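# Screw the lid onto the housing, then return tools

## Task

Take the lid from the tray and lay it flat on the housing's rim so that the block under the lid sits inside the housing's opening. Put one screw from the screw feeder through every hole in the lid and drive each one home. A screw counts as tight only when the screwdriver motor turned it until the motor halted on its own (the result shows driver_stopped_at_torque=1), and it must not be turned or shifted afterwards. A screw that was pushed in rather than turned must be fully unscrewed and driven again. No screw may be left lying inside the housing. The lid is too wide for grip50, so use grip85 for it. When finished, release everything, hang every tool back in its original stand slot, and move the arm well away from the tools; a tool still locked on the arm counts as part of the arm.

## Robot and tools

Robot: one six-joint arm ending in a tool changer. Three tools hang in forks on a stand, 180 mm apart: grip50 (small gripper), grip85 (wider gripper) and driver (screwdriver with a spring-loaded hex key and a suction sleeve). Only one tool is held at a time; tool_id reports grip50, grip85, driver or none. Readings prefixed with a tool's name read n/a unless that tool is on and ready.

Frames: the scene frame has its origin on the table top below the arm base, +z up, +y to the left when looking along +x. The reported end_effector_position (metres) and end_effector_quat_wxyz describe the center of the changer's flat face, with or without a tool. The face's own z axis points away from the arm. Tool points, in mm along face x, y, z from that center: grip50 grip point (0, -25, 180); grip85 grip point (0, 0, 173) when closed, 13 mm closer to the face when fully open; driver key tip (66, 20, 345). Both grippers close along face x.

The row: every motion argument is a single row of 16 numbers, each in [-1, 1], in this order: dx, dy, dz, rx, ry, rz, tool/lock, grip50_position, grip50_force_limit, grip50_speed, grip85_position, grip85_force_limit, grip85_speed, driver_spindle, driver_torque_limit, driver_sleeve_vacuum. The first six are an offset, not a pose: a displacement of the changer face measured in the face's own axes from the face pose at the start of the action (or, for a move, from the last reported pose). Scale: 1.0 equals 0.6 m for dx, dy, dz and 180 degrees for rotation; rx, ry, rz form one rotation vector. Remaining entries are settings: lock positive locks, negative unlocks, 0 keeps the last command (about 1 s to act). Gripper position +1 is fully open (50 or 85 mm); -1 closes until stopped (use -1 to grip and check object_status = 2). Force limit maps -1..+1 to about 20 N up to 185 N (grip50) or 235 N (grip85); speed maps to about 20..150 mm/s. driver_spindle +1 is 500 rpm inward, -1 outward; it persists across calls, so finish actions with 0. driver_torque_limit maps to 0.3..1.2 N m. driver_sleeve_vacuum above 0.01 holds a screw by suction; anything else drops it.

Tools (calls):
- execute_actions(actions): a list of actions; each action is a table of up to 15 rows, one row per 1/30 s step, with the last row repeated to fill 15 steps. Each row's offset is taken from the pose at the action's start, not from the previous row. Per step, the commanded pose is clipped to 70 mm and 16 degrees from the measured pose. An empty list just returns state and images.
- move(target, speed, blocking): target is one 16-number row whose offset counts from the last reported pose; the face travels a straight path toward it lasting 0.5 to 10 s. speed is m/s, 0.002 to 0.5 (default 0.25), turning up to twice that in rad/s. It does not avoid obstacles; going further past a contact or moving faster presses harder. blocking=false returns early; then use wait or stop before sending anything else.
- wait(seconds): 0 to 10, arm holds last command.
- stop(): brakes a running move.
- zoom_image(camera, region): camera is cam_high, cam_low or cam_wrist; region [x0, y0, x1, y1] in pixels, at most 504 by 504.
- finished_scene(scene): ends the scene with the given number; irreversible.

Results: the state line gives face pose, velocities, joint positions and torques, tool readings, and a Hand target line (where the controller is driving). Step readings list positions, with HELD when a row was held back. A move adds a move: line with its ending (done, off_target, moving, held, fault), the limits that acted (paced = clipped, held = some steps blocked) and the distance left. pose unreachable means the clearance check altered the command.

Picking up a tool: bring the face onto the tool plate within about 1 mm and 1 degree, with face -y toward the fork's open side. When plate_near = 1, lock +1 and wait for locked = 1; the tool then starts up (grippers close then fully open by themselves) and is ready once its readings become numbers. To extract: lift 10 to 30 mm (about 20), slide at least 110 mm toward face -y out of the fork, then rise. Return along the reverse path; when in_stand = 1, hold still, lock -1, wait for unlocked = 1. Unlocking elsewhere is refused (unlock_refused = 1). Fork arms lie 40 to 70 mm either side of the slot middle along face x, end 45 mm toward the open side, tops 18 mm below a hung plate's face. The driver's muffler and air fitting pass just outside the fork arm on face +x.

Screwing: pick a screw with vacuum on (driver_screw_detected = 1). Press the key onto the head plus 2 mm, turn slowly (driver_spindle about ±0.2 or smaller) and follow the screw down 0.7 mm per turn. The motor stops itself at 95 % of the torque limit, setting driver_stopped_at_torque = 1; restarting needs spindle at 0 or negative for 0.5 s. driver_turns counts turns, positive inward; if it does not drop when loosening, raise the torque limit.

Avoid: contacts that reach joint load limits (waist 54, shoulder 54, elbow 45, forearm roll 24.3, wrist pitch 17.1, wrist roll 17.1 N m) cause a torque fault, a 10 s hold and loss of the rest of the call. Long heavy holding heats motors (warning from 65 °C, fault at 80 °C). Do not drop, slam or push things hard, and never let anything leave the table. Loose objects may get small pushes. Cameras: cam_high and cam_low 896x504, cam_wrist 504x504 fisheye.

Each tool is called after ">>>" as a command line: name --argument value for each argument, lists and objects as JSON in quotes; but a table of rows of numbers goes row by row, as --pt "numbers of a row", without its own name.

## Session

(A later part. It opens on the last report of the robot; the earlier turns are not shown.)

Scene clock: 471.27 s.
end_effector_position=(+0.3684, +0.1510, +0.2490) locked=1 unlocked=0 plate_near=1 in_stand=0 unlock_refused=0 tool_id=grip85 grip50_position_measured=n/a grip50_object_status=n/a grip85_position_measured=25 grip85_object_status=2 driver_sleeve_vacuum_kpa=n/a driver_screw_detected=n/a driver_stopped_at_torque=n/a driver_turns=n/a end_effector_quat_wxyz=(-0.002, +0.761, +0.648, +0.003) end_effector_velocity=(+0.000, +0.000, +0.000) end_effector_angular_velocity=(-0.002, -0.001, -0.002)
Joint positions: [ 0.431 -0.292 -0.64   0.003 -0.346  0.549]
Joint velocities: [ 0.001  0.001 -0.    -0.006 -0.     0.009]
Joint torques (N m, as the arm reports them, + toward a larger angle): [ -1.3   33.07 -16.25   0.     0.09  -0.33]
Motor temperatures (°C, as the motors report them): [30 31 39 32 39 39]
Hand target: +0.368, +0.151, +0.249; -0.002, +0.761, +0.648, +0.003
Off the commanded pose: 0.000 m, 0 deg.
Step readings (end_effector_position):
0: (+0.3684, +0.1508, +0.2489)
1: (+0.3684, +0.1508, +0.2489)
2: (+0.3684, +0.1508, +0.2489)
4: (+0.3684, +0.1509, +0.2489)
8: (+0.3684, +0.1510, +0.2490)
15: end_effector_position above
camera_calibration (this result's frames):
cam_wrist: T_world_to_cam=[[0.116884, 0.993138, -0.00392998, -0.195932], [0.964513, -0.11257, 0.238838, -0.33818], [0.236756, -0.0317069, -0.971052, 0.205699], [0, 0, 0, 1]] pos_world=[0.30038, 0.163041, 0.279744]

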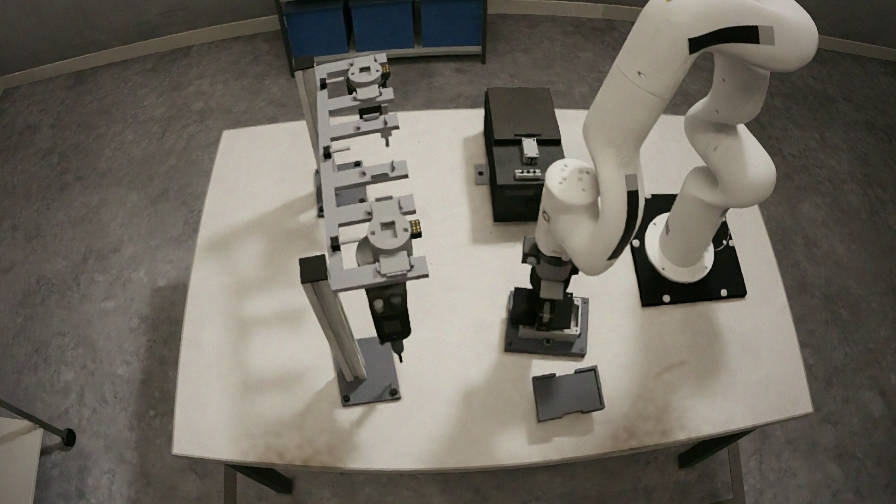

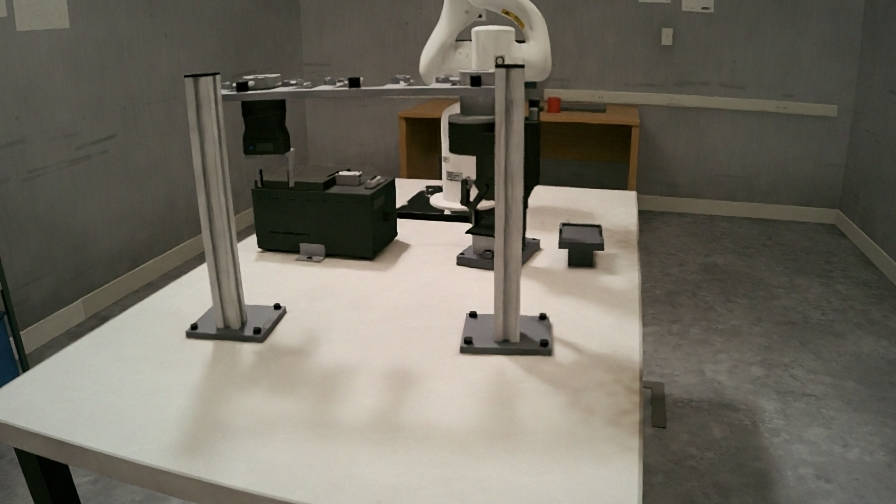

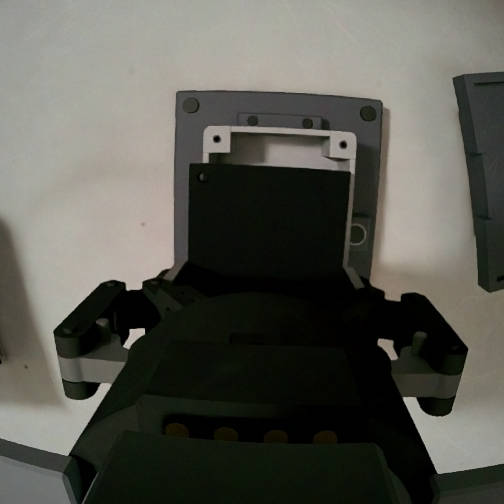

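>>> execute_actions --actions '[[[0.008,-0.0318,0,0,0,0,0,1,0,0,-1,-0.4,-0.8,0,0,0]],[[0,0,0,0,0,0,0,1,0,0,-1,-0.4,-0.8,0,0,0]]]'

>>> zoom_image --camera "cam_wrist" --region '[160,120,380,260]'

>>> zoom_image --camera "cam_low" --region '[440,190,560,290]'

Scene clock: 506.13 s.
end_effector_position=(+0.3505, +0.1588, +0.2490) locked=1 unlocked=0 plate_near=1 in_stand=0 unlock_refused=0 tool_id=grip85 grip50_position_measured=n/a grip50_object_status=n/a grip85_position_measured=25 grip85_object_status=2 driver_sleeve_vacuum_kpa=n/a driver_screw_detected=n/a driver_stopped_at_torque=n/a driver_turns=n/a end_effector_quat_wxyz=(-0.002, +0.761, +0.648, +0.004) end_effector_velocity=(-0.000, +0.000, +0.000) end_effector_angular_velocity=(-0.001, +0.001, +0.001)
Joint positions: [ 0.468 -0.265 -0.603  0.003 -0.336  0.585]
Joint velocities: [ 0.     0.    -0.    -0.    -0.001  0.   ]
Joint torques (N m, as the arm reports them, + toward a larger angle): [ -2.09  32.3  -15.39  -0.09  -0.05  -0.21]
Motor temperatures (°C, as the motors report them): [30 31 39 32 39 39]
Hand target: +0.350, +0.159, +0.249; -0.002, +0.761, +0.648, +0.004
Off the commanded pose: 0.000 m, 0 deg.
Step readings (end_effector_position; steps 1 to 15: 1st action; 16 to 30: 2nd action):
0: (+0.3684, +0.1510, +0.2490)
1: (+0.3684, +0.1510, +0.2490)
2: (+0.3673, +0.1516, +0.2490)
4: (+0.3588, +0.1553, +0.2490)
8: (+0.3509, +0.1581, +0.2487)
15: (+0.3505, +0.1588, +0.2490)
16: (+0.3504, +0.1588, +0.2490)
17: (+0.3504, +0.1588, +0.2490)
19: (+0.3505, +0.1588, +0.2490)
23: (+0.3505, +0.1588, +0.2490)
30: end_effector_position above
camera_calibration (this result's frames):
cam_wrist: T_world_to_cam=[[0.116941, 0.993132, -0.0037501, -0.201638], [0.964466, -0.112663, 0.238984, -0.320025], [0.23692, -0.0315637, -0.971016, 0.210148], [0, 0, 0, 1]] pos_world=[0.282444, 0.170832, 0.279782]

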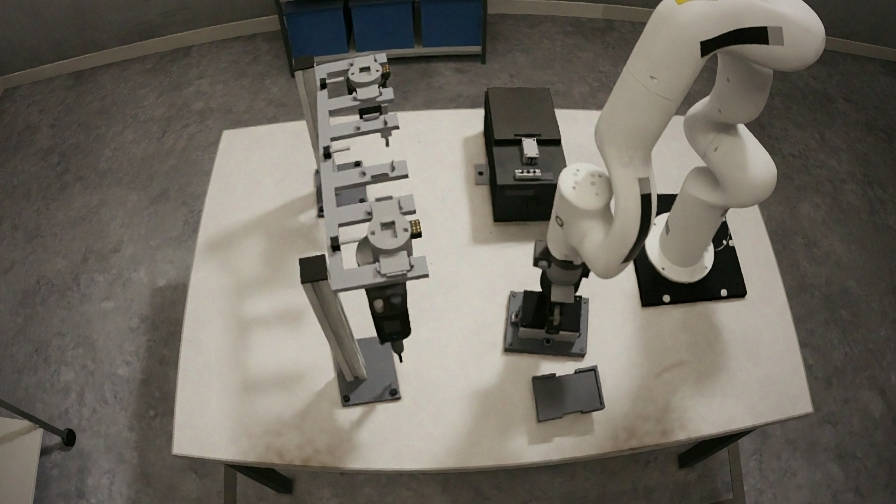

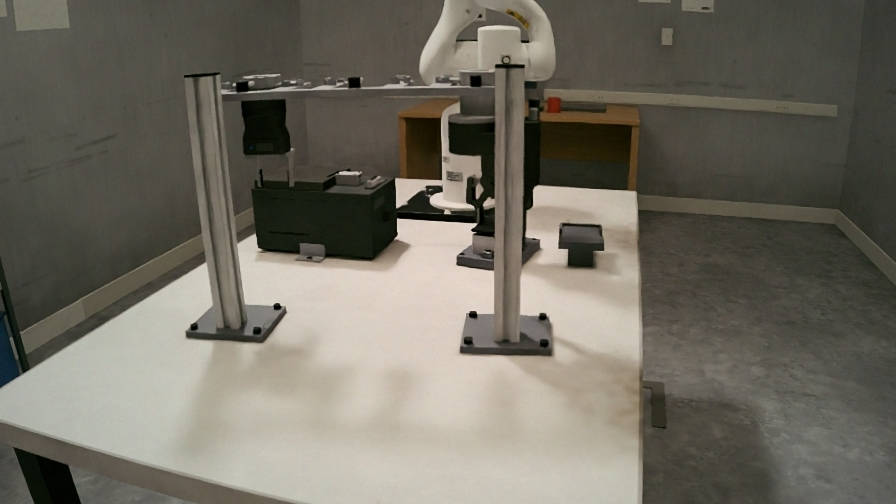

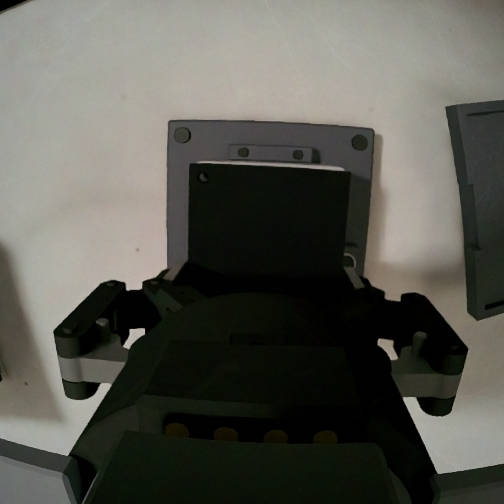

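Region (160, 120, 380, 260) of cam_wrist's 504x504 image, scaled by 2.291, with more detail than that image has; it fills the top 321 rows of this view, and the rest is white.

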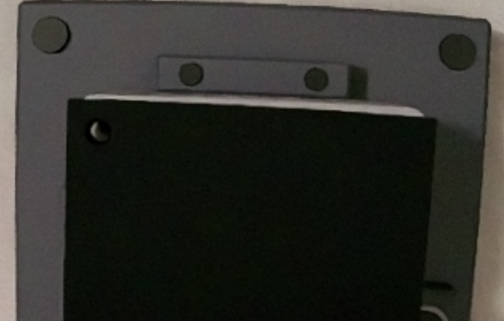

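Region (440, 190, 560, 290) of cam_low's 896x504 image, scaled by 4.200, with more detail than that image has.

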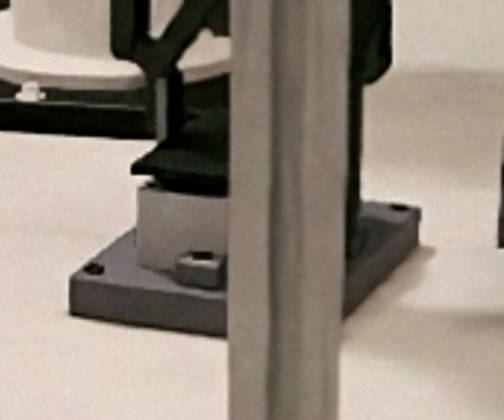

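>>> execute_actions --actions '[[[0.001,-0.0006,0.005,0,0,0,0,1,0,0,-1,-0.4,-0.8,0,0,0]]]'

>>> zoom_image --camera "cam_wrist" --region '[170,140,370,240]'

>>> zoom_image --camera "cam_low" --region '[455,205,555,275]'

>>> zoom_image --camera "cam_high" --region '[495,280,605,370]'

Scene clock: 534.00 s.
end_effector_position=(+0.3502, +0.1594, +0.2460) locked=1 unlocked=0 plate_near=1 in_stand=0 unlock_refused=0 tool_id=grip85 grip50_position_measured=n/a grip50_object_status=n/a grip85_position_measured=25 grip85_object_status=2 driver_sleeve_vacuum_kpa=n/a driver_screw_detected=n/a driver_stopped_at_torque=n/a driver_turns=n/a end_effector_quat_wxyz=(-0.002, +0.761, +0.648, +0.004) end_effector_velocity=(-0.001, +0.000, -0.000) end_effector_angular_velocity=(-0.001, +0.002, +0.001)
Joint positions: [ 0.47  -0.273 -0.603  0.003 -0.328  0.587]
Joint velocities: [ 0.001 -0.     0.    -0.    -0.002  0.   ]
Joint torques (N m, as the arm reports them, + toward a larger angle): [ -1.06  31.66 -15.29   0.05   0.    -0.25]
Motor temperatures (°C, as the motors report them): [30 31 39 32 39 39]
Hand target: +0.350, +0.159, +0.246; -0.002, +0.761, +0.648, +0.004
Off the commanded pose: 0.000 m, 0 deg.
Step readings (end_effector_position):
0: (+0.3505, +0.1588, +0.2490)
1: (+0.3505, +0.1588, +0.2490)
2: (+0.3505, +0.1589, +0.2487)
4: (+0.3504, +0.1592, +0.2472)
8: (+0.3502, +0.1594, +0.2461)
15: end_effector_position above
camera_calibration (this result's frames):
cam_wrist: T_world_to_cam=[[0.116948, 0.993131, -0.0037371, -0.202295], [0.964455, -0.112672, 0.239022, -0.31901], [0.236959, -0.0315574, -0.971007, 0.207319], [0, 0, 0, 1]] pos_world=[0.282203, 0.171504, 0.276803]

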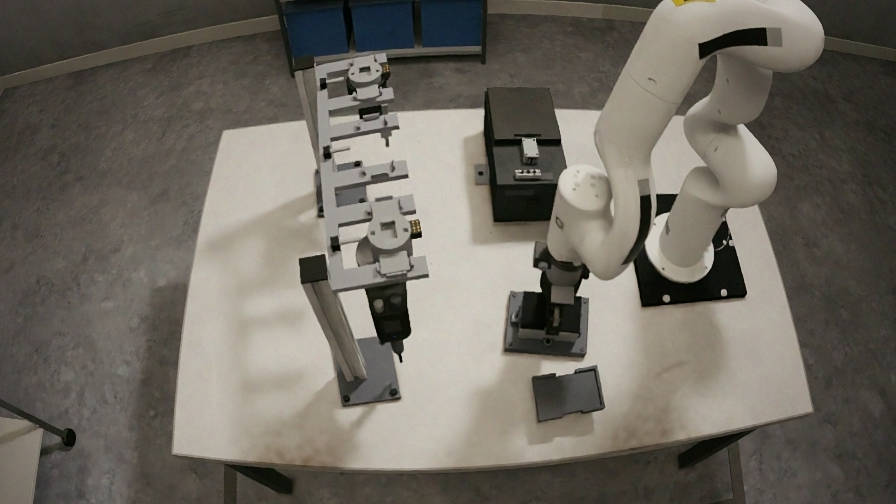

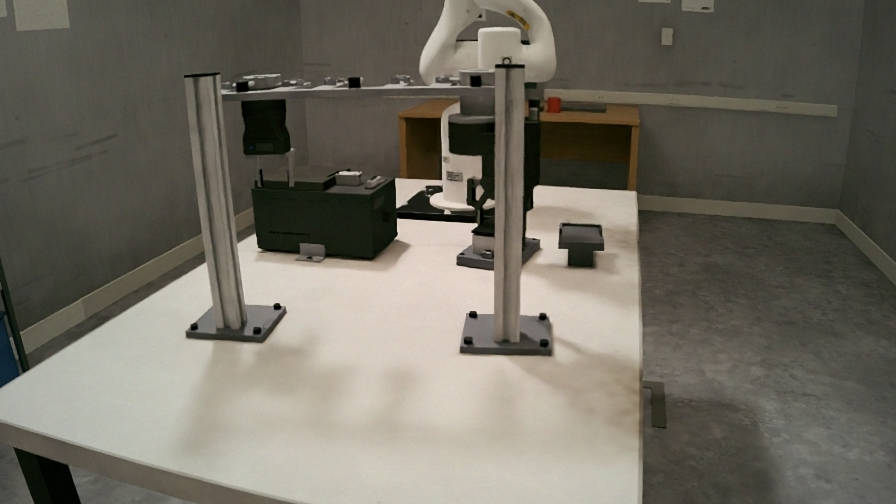

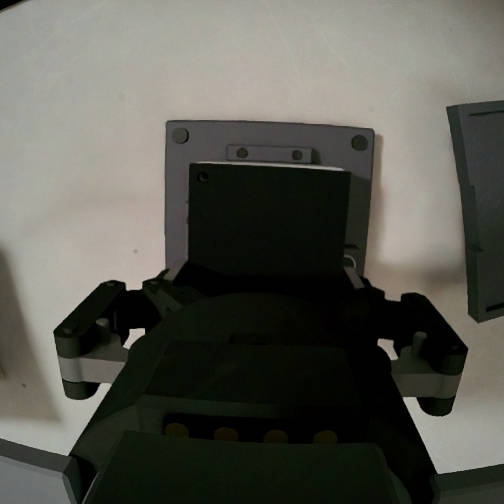

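Region (170, 140, 370, 240) of cam_wrist's 504x504 image, scaled by 2.520, with more detail than that image has.

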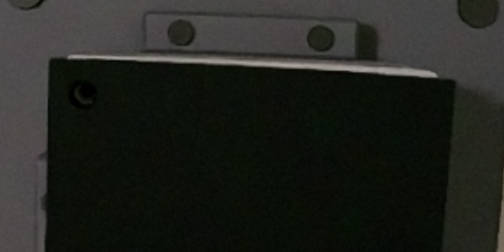

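Region (455, 205, 555, 275) of cam_low's 896x504 image, scaled by 5.040, with more detail than that image has; it fills the top 353 rows of this view, and the rest is white.

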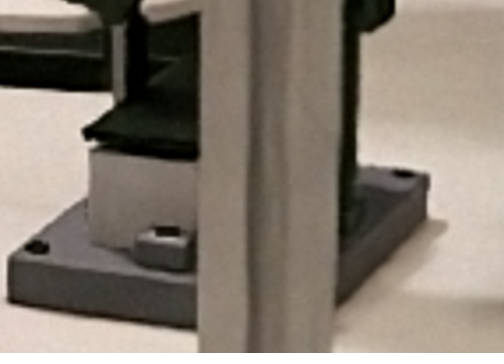

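Region (495, 280, 605, 370) of cam_high's 896x504 image, scaled by 4.582, with more detail than that image has; it fills the top 412 rows of this view, and the rest is white.

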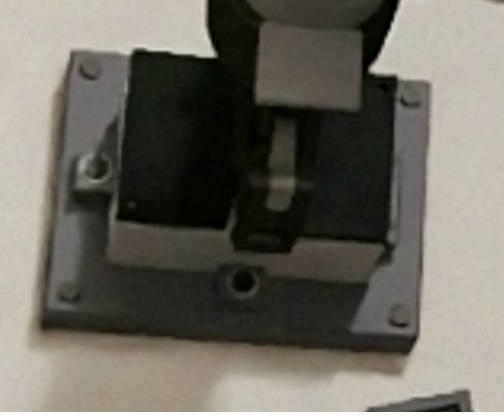

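>>> execute_actions --actions '[[[0,-0.0004,0.0025,0,0,0,0,1,0,0,-1,-0.4,-0.8,0,0,0]],[[0,0,0.0025,0,0,0,0,1,0,0,-1,-0.4,-0.8,0,0,0]]]'

>>> zoom_image --camera "cam_low" --region '[455,205,555,275]'

Scene clock: 546.57 s.
end_effector_position=(+0.3500, +0.1594, +0.2432) locked=1 unlocked=0 plate_near=1 in_stand=0 unlock_refused=0 tool_id=grip85 grip50_position_measured=n/a grip50_object_status=n/a grip85_position_measured=25 grip85_object_status=2 driver_sleeve_vacuum_kpa=n/a driver_screw_detected=n/a driver_stopped_at_torque=n/a driver_turns=n/a end_effector_quat_wxyz=(-0.002, +0.761, +0.648, +0.003) end_effector_velocity=(+0.000, +0.000, +0.000) end_effector_angular_velocity=(+0.000, -0.000, +0.001)
Joint positions: [ 0.47  -0.28  -0.602  0.003 -0.32   0.587]
Joint velocities: [ 0.     0.    -0.001  0.    -0.    -0.001]
Joint torques (N m, as the arm reports them, + toward a larger angle): [ -1.03  24.55 -13.67   0.4    1.49  -0.13]
Motor temperatures (°C, as the motors report them): [30 31 39 32 39 39]
Hand target: +0.350, +0.160, +0.243; -0.002, +0.761, +0.648, +0.004
Off the commanded pose: 0.000 m, 0 deg.
Step readings (end_effector_position; steps 1 to 15: 1st action; 16 to 30: 2nd action):
0: (+0.3502, +0.1594, +0.2460)
1: (+0.3502, +0.1594, +0.2460)
2: (+0.3502, +0.1595, +0.2458)
4: (+0.3501, +0.1595, +0.2451)
8: (+0.3500, +0.1595, +0.2446)
15: (+0.3500, +0.1595, +0.2445)
16: (+0.3500, +0.1595, +0.2445)
17: (+0.3500, +0.1595, +0.2444)
19: (+0.3500, +0.1595, +0.2436)
23: (+0.3501, +0.1596, +0.2435)
30: end_effector_position above
camera_calibration (this result's frames):
cam_wrist: T_world_to_cam=[[0.117002, 0.993124, -0.00393359, -0.202247], [0.964522, -0.112687, 0.238744, -0.31803], [0.23666, -0.0317276, -0.971074, 0.204732], [0, 0, 0, 1]] pos_world=[0.281958, 0.171514, 0.273942]

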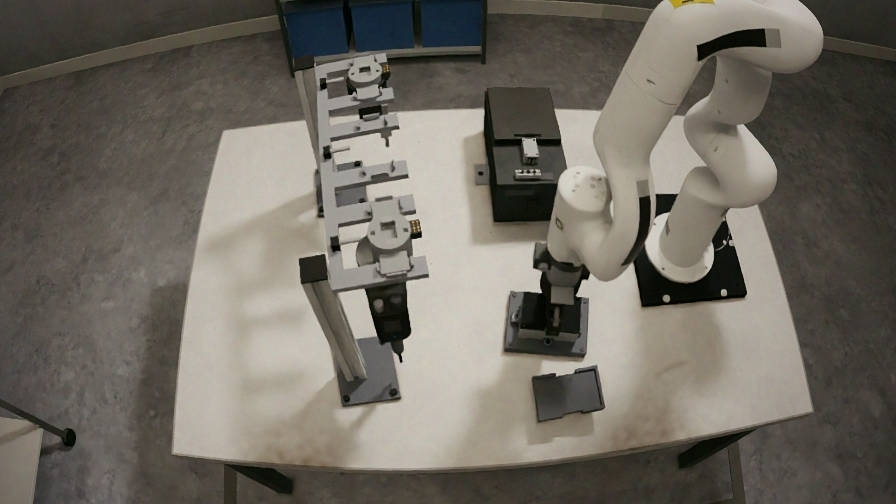

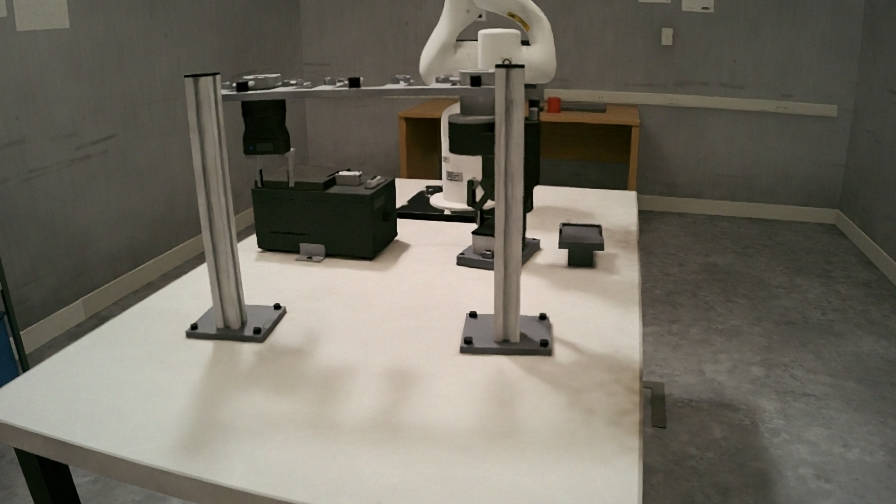

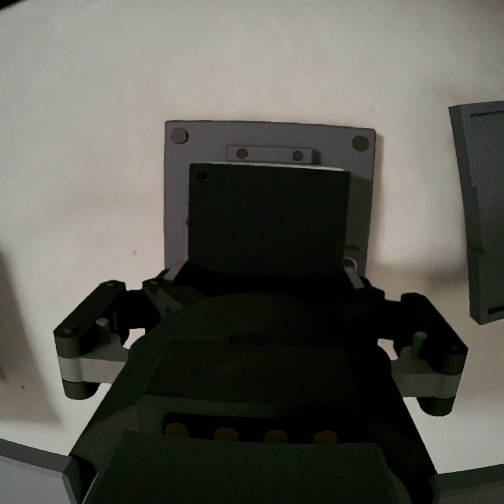

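Region (455, 205, 555, 275) of cam_low's 896x504 image, scaled by 5.040, with more detail than that image has; it fills the top 353 rows of this view, and the rest is white.

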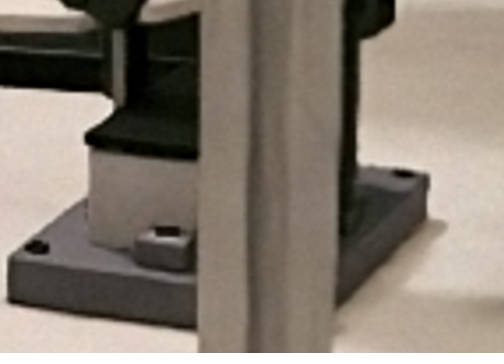

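>>> zoom_image --camera "cam_wrist" --region '[170,140,370,240]'

>>> zoom_image --camera "cam_low" --region '[465,220,515,260]'

>>> zoom_image --camera "cam_high" --region '[510,290,600,350]'

Region (170, 140, 370, 240) of cam_wrist's 504x504 image, scaled by 2.520, with more detail than that image has.

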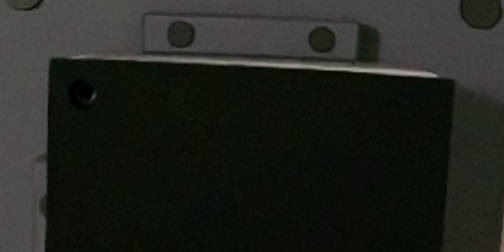

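Region (465, 220, 515, 260) of cam_low's 896x504 image, scaled by 10.080, with more detail than that image has; it fills the top 403 rows of this view, and the rest is white.

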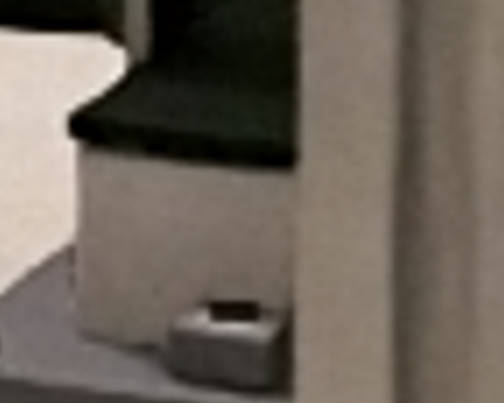

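Region (510, 290, 600, 350) of cam_high's 896x504 image, scaled by 5.600, with more detail than that image has.

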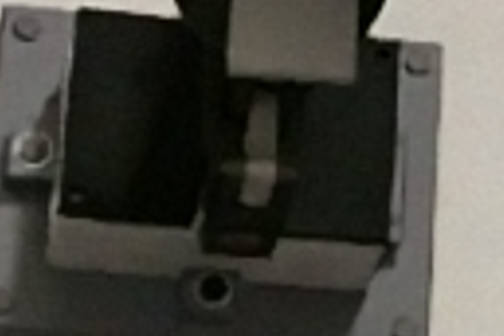

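>>> execute_actions --actions '[[[0,0,0,0,0,0,0,1,0,0,1,-0.4,-0.8,0,0,0]],[[0,0,0,0,0,0,0,1,0,0,1,-0.4,-0.8,0,0,0]],[[0,0,-0.03,0,0,0,0,1,0,0,1,-0.4,-0.8,0,0,0]]]'

>>> zoom_image --camera "cam_wrist" --region '[170,140,370,280]'

>>> zoom_image --camera "cam_low" --region '[455,205,555,275]'

Scene clock: 569.83 s.
end_effector_position=(+0.3499, +0.1593, +0.2609) locked=1 unlocked=0 plate_near=1 in_stand=0 unlock_refused=0 tool_id=grip85 grip50_position_measured=n/a grip50_object_status=n/a grip85_position_measured=3 grip85_object_status=3 driver_sleeve_vacuum_kpa=n/a driver_screw_detected=n/a driver_stopped_at_torque=n/a driver_turns=n/a end_effector_quat_wxyz=(-0.002, +0.761, +0.648, +0.003) end_effector_velocity=(+0.001, +0.000, +0.001) end_effector_angular_velocity=(+0.001, -0.001, -0.000)
Joint positions: [ 0.47  -0.236 -0.605  0.003 -0.367  0.588]
Joint velocities: [-0.     0.001 -0.001  0.    -0.001 -0.   ]
Joint torques (N m, as the arm reports them, + toward a larger angle): [ -2.21  28.5  -15.65  -0.06  -0.03  -0.35]
Motor temperatures (°C, as the motors report them): [30 31 39 32 40 39]
Hand target: +0.350, +0.159, +0.261; -0.002, +0.761, +0.648, +0.004
Off the commanded pose: 0.000 m, 0 deg.
Step readings (end_effector_position; steps 1 to 15: 1st action; 16 to 30: 2nd action; 31 to 45: 3rd action):
0: (+0.3500, +0.1595, +0.2431)
1: (+0.3500, +0.1595, +0.2430)
2: (+0.3499, +0.1595, +0.2428)
4: (+0.3500, +0.1595, +0.2425)
8: (+0.3502, +0.1596, +0.2428)
15: (+0.3500, +0.1595, +0.2431)
16: (+0.3500, +0.1595, +0.2431)
17: (+0.3500, +0.1595, +0.2431)
19: (+0.3500, +0.1595, +0.2431)
23: (+0.3500, +0.1595, +0.2431)
30: (+0.3500, +0.1595, +0.2431)
31: (+0.3500, +0.1595, +0.2431)
32: (+0.3498, +0.1594, +0.2440)
34: (+0.3495, +0.1592, +0.2521)
38: (+0.3505, +0.1596, +0.2604)
45: end_effector_position above
camera_calibration (this result's frames):
cam_wrist: T_world_to_cam=[[0.116959, 0.993129, -0.00382882, -0.202072], [0.96452, -0.112669, 0.238759, -0.322218], [0.236688, -0.031618, -0.971071, 0.221992], [0, 0, 0, 1]] pos_world=[0.281877, 0.171399, 0.291729]

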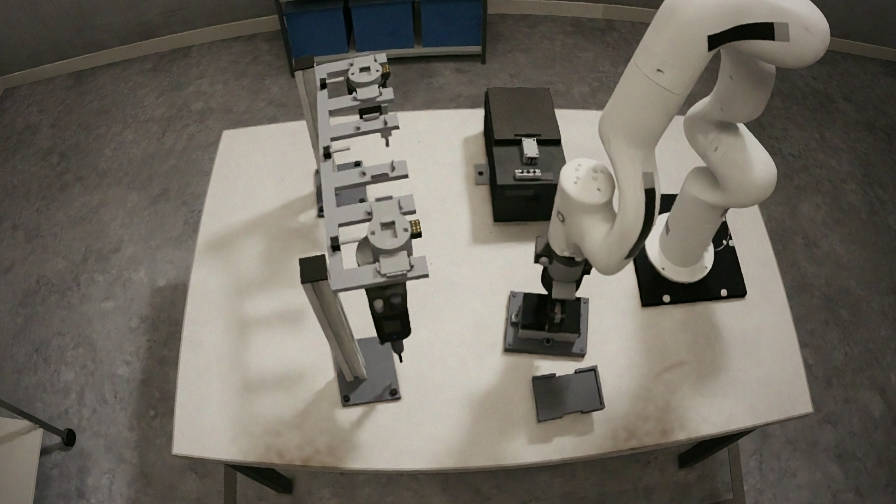

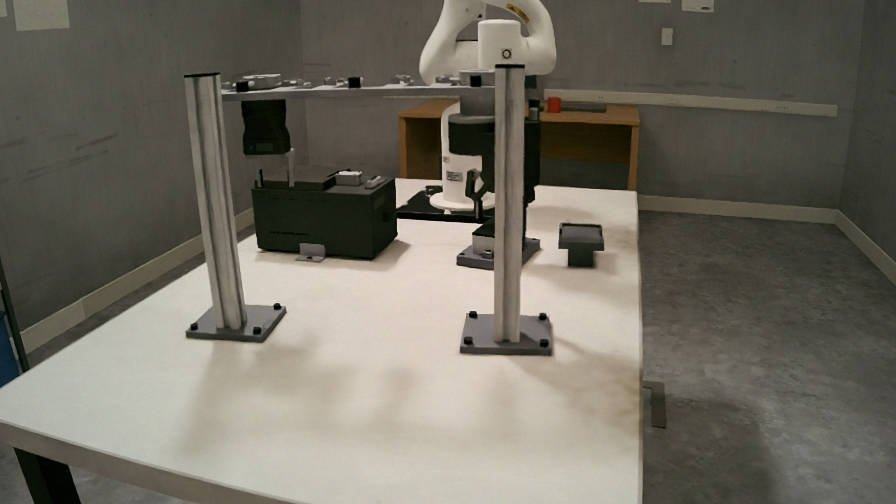

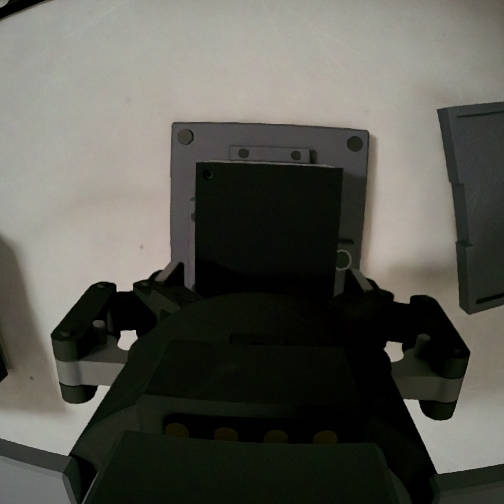

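Region (170, 140, 370, 280) of cam_wrist's 504x504 image, scaled by 2.520, with more detail than that image has; it fills the top 353 rows of this view, and the rest is white.

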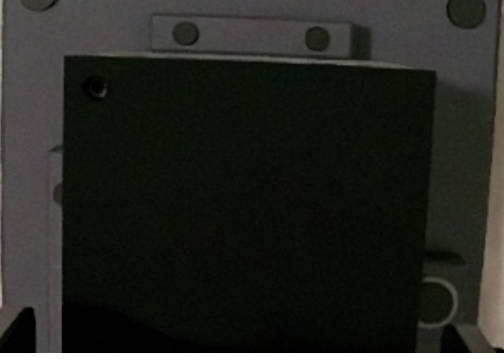

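Region (455, 205, 555, 275) of cam_low's 896x504 image, scaled by 5.040, with more detail than that image has; it fills the top 353 rows of this view, and the rest is white.

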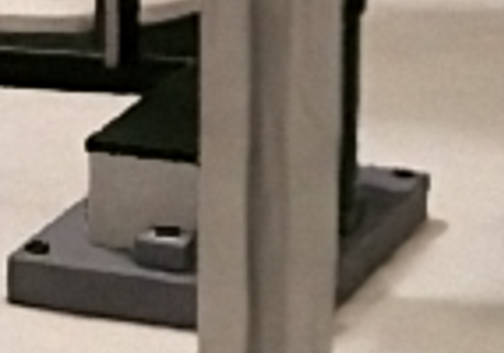

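>>> move --target '[0,0.05,-0.286,0,0,-0.1029,0,1,0,0,1,0,0,0,0,0]' --speed 0.3

Scene clock: 593.50 s.
end_effector_position=(+0.3790, +0.1534, +0.4320) locked=1 unlocked=0 plate_near=1 in_stand=0 unlock_refused=0 tool_id=grip85 grip50_position_measured=n/a grip50_object_status=n/a grip85_position_measured=3 grip85_object_status=3 driver_sleeve_vacuum_kpa=n/a driver_screw_detected=n/a driver_stopped_at_torque=n/a driver_turns=n/a end_effector_quat_wxyz=(-0.002, +0.647, +0.762, +0.003) end_effector_velocity=(+0.001, +0.001, +0.003) end_effector_angular_velocity=(+0.003, -0.003, +0.004)
Joint positions: [ 0.429  0.008 -0.807  0.002 -0.814  0.224]
Joint velocities: [-0.     0.001 -0.006  0.003 -0.003 -0.007]
Joint torques (N m, as the arm reports them, + toward a larger angle): [ -1.3   25.99 -21.01   0.34   0.19  -0.35]
Motor temperatures (°C, as the motors report them): [30 31 39 32 40 39]
Hand target: +0.379, +0.153, +0.433; -0.002, +0.647, +0.762, +0.004
Off the commanded pose: 0.001 m, 0 deg.
move: done
camera_calibration (this result's frames):
cam_wrist: T_world_to_cam=[[-0.204735, 0.978807, -0.00446136, -0.0745044], [0.949954, 0.199794, 0.240145, -0.434751], [0.235947, 0.044928, -0.970727, 0.369389], [0, 0, 0, 1]] pos_world=[0.310583, 0.14319, 0.462647]

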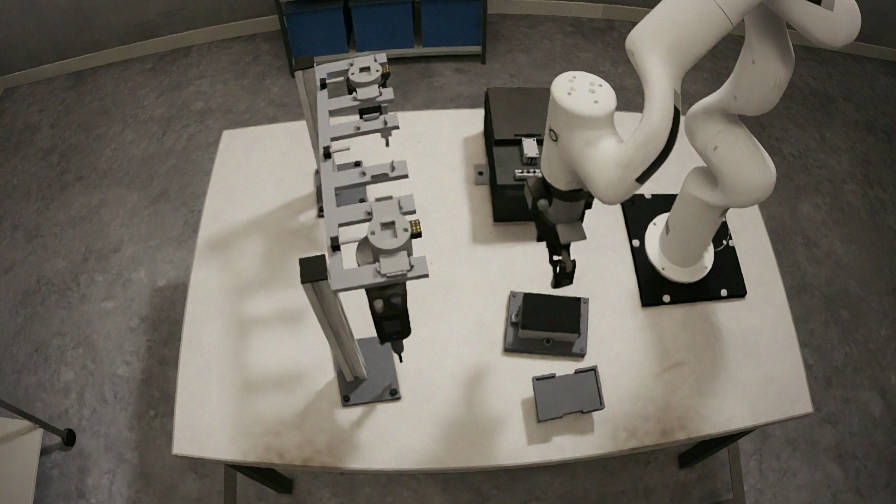

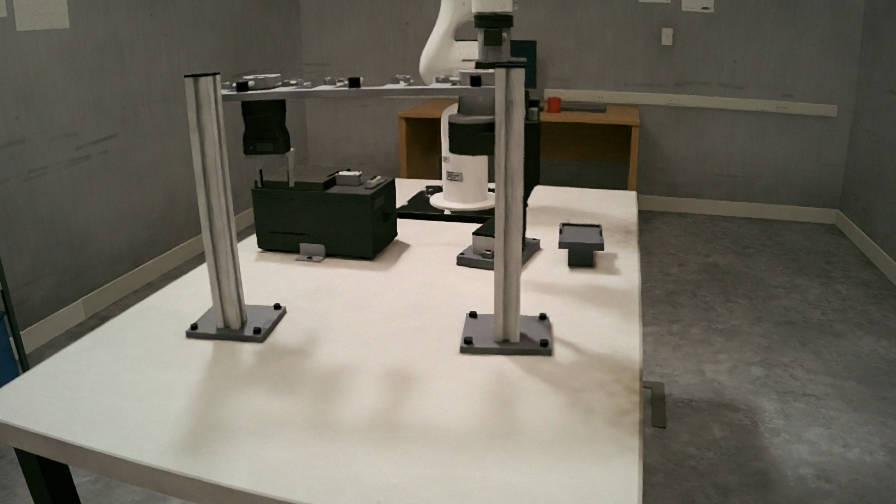

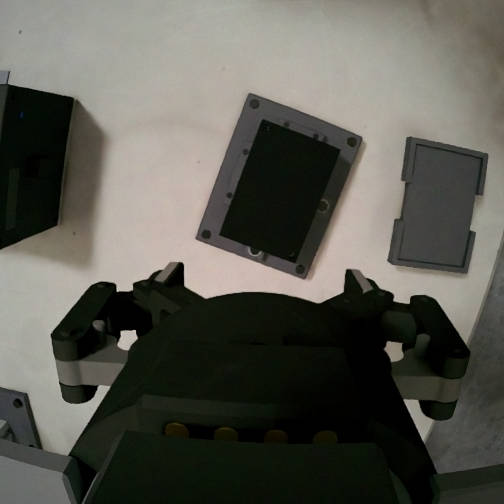

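>>> move --target '[-0.3241,0.2015,-0.0008,0,0,0,0,1,0,0,1,0,0,0,0,0]' --speed 0.3

>>> zoom_image --camera "cam_high" --region '[495,280,605,370]'

>>> zoom_image --camera "cam_low" --region '[455,205,555,275]'

Scene clock: 603.00 s.
end_effector_position=(+0.5295, -0.0188, +0.4315) locked=1 unlocked=0 plate_near=1 in_stand=0 unlock_refused=0 tool_id=grip85 grip50_position_measured=n/a grip50_object_status=n/a grip85_position_measured=3 grip85_object_status=3 driver_sleeve_vacuum_kpa=n/a driver_screw_detected=n/a driver_stopped_at_torque=n/a driver_turns=n/a end_effector_quat_wxyz=(-0.002, +0.647, +0.763, +0.003) end_effector_velocity=(+0.002, -0.001, +0.000) end_effector_angular_velocity=(+0.000, -0.001, -0.001)
Joint positions: [ 0.008 -0.286 -1.141  0.002 -0.854 -0.196]
Joint velocities: [-0.002 -0.003 -0.004  0.     0.    -0.001]
Joint torques (N m, as the arm reports them, + toward a larger angle): [ -1.26  43.38 -21.13   0.13  -0.1   -0.32]
Motor temperatures (°C, as the motors report them): [30 31 39 32 40 39]
Hand target: +0.530, -0.019, +0.431; -0.002, +0.647, +0.762, +0.003
Off the commanded pose: 0.000 m, 0 deg.
move: done
camera_calibration (this result's frames):
cam_wrist: T_world_to_cam=[[-0.205079, 0.978733, -0.00494953, 0.125249], [0.949798, 0.200232, 0.240397, -0.543237], [0.236276, 0.0445993, -0.970662, 0.340986], [0, 0, 0, 1]] pos_world=[0.461084, -0.0290195, 0.462194]

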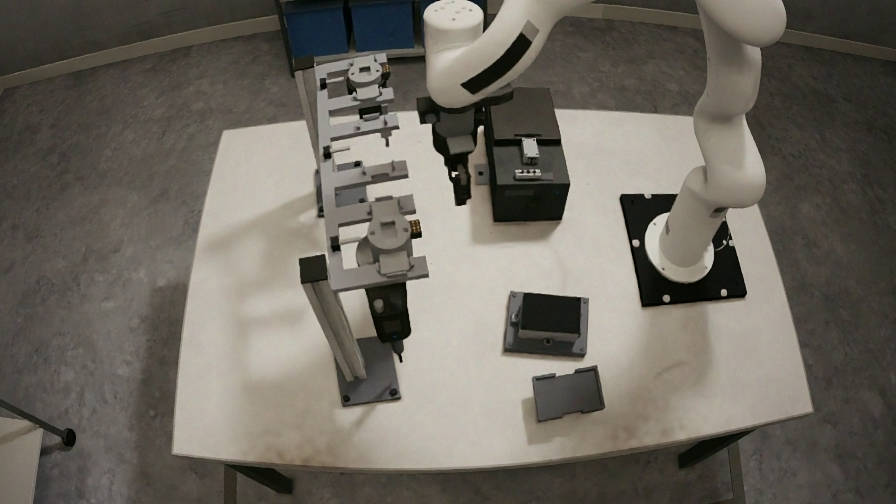

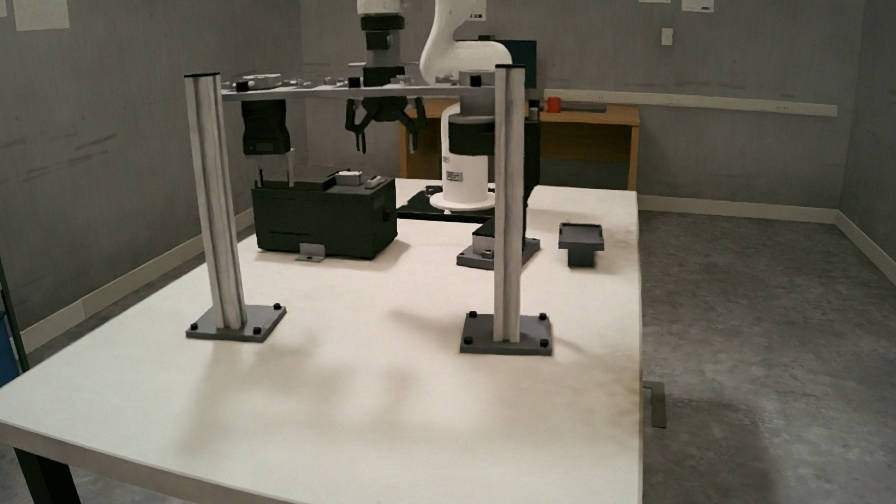

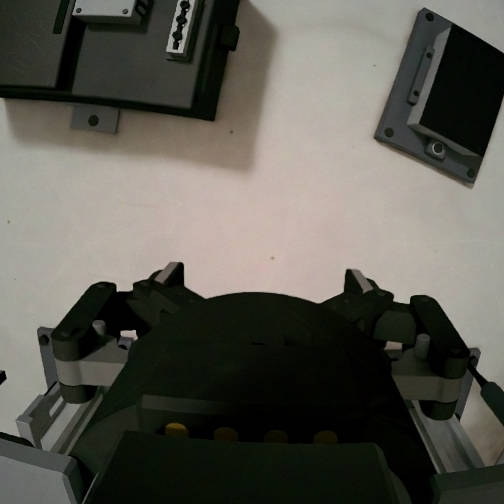

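Region (495, 280, 605, 370) of cam_high's 896x504 image, scaled by 4.582, with more detail than that image has; it fills the top 412 rows of this view, and the rest is white.

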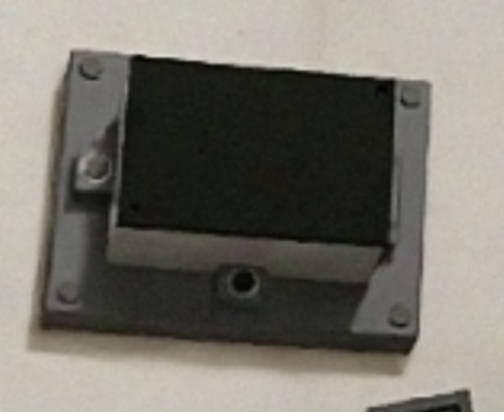

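Region (455, 205, 555, 275) of cam_low's 896x504 image, scaled by 5.040, with more detail than that image has; it fills the top 353 rows of this view, and the rest is white.

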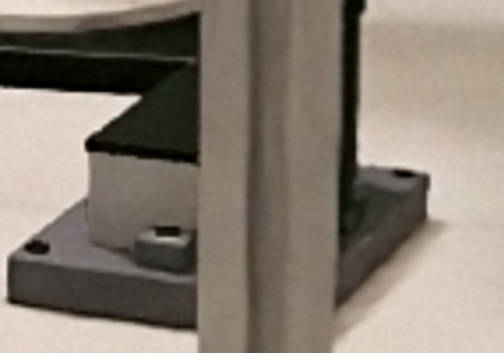

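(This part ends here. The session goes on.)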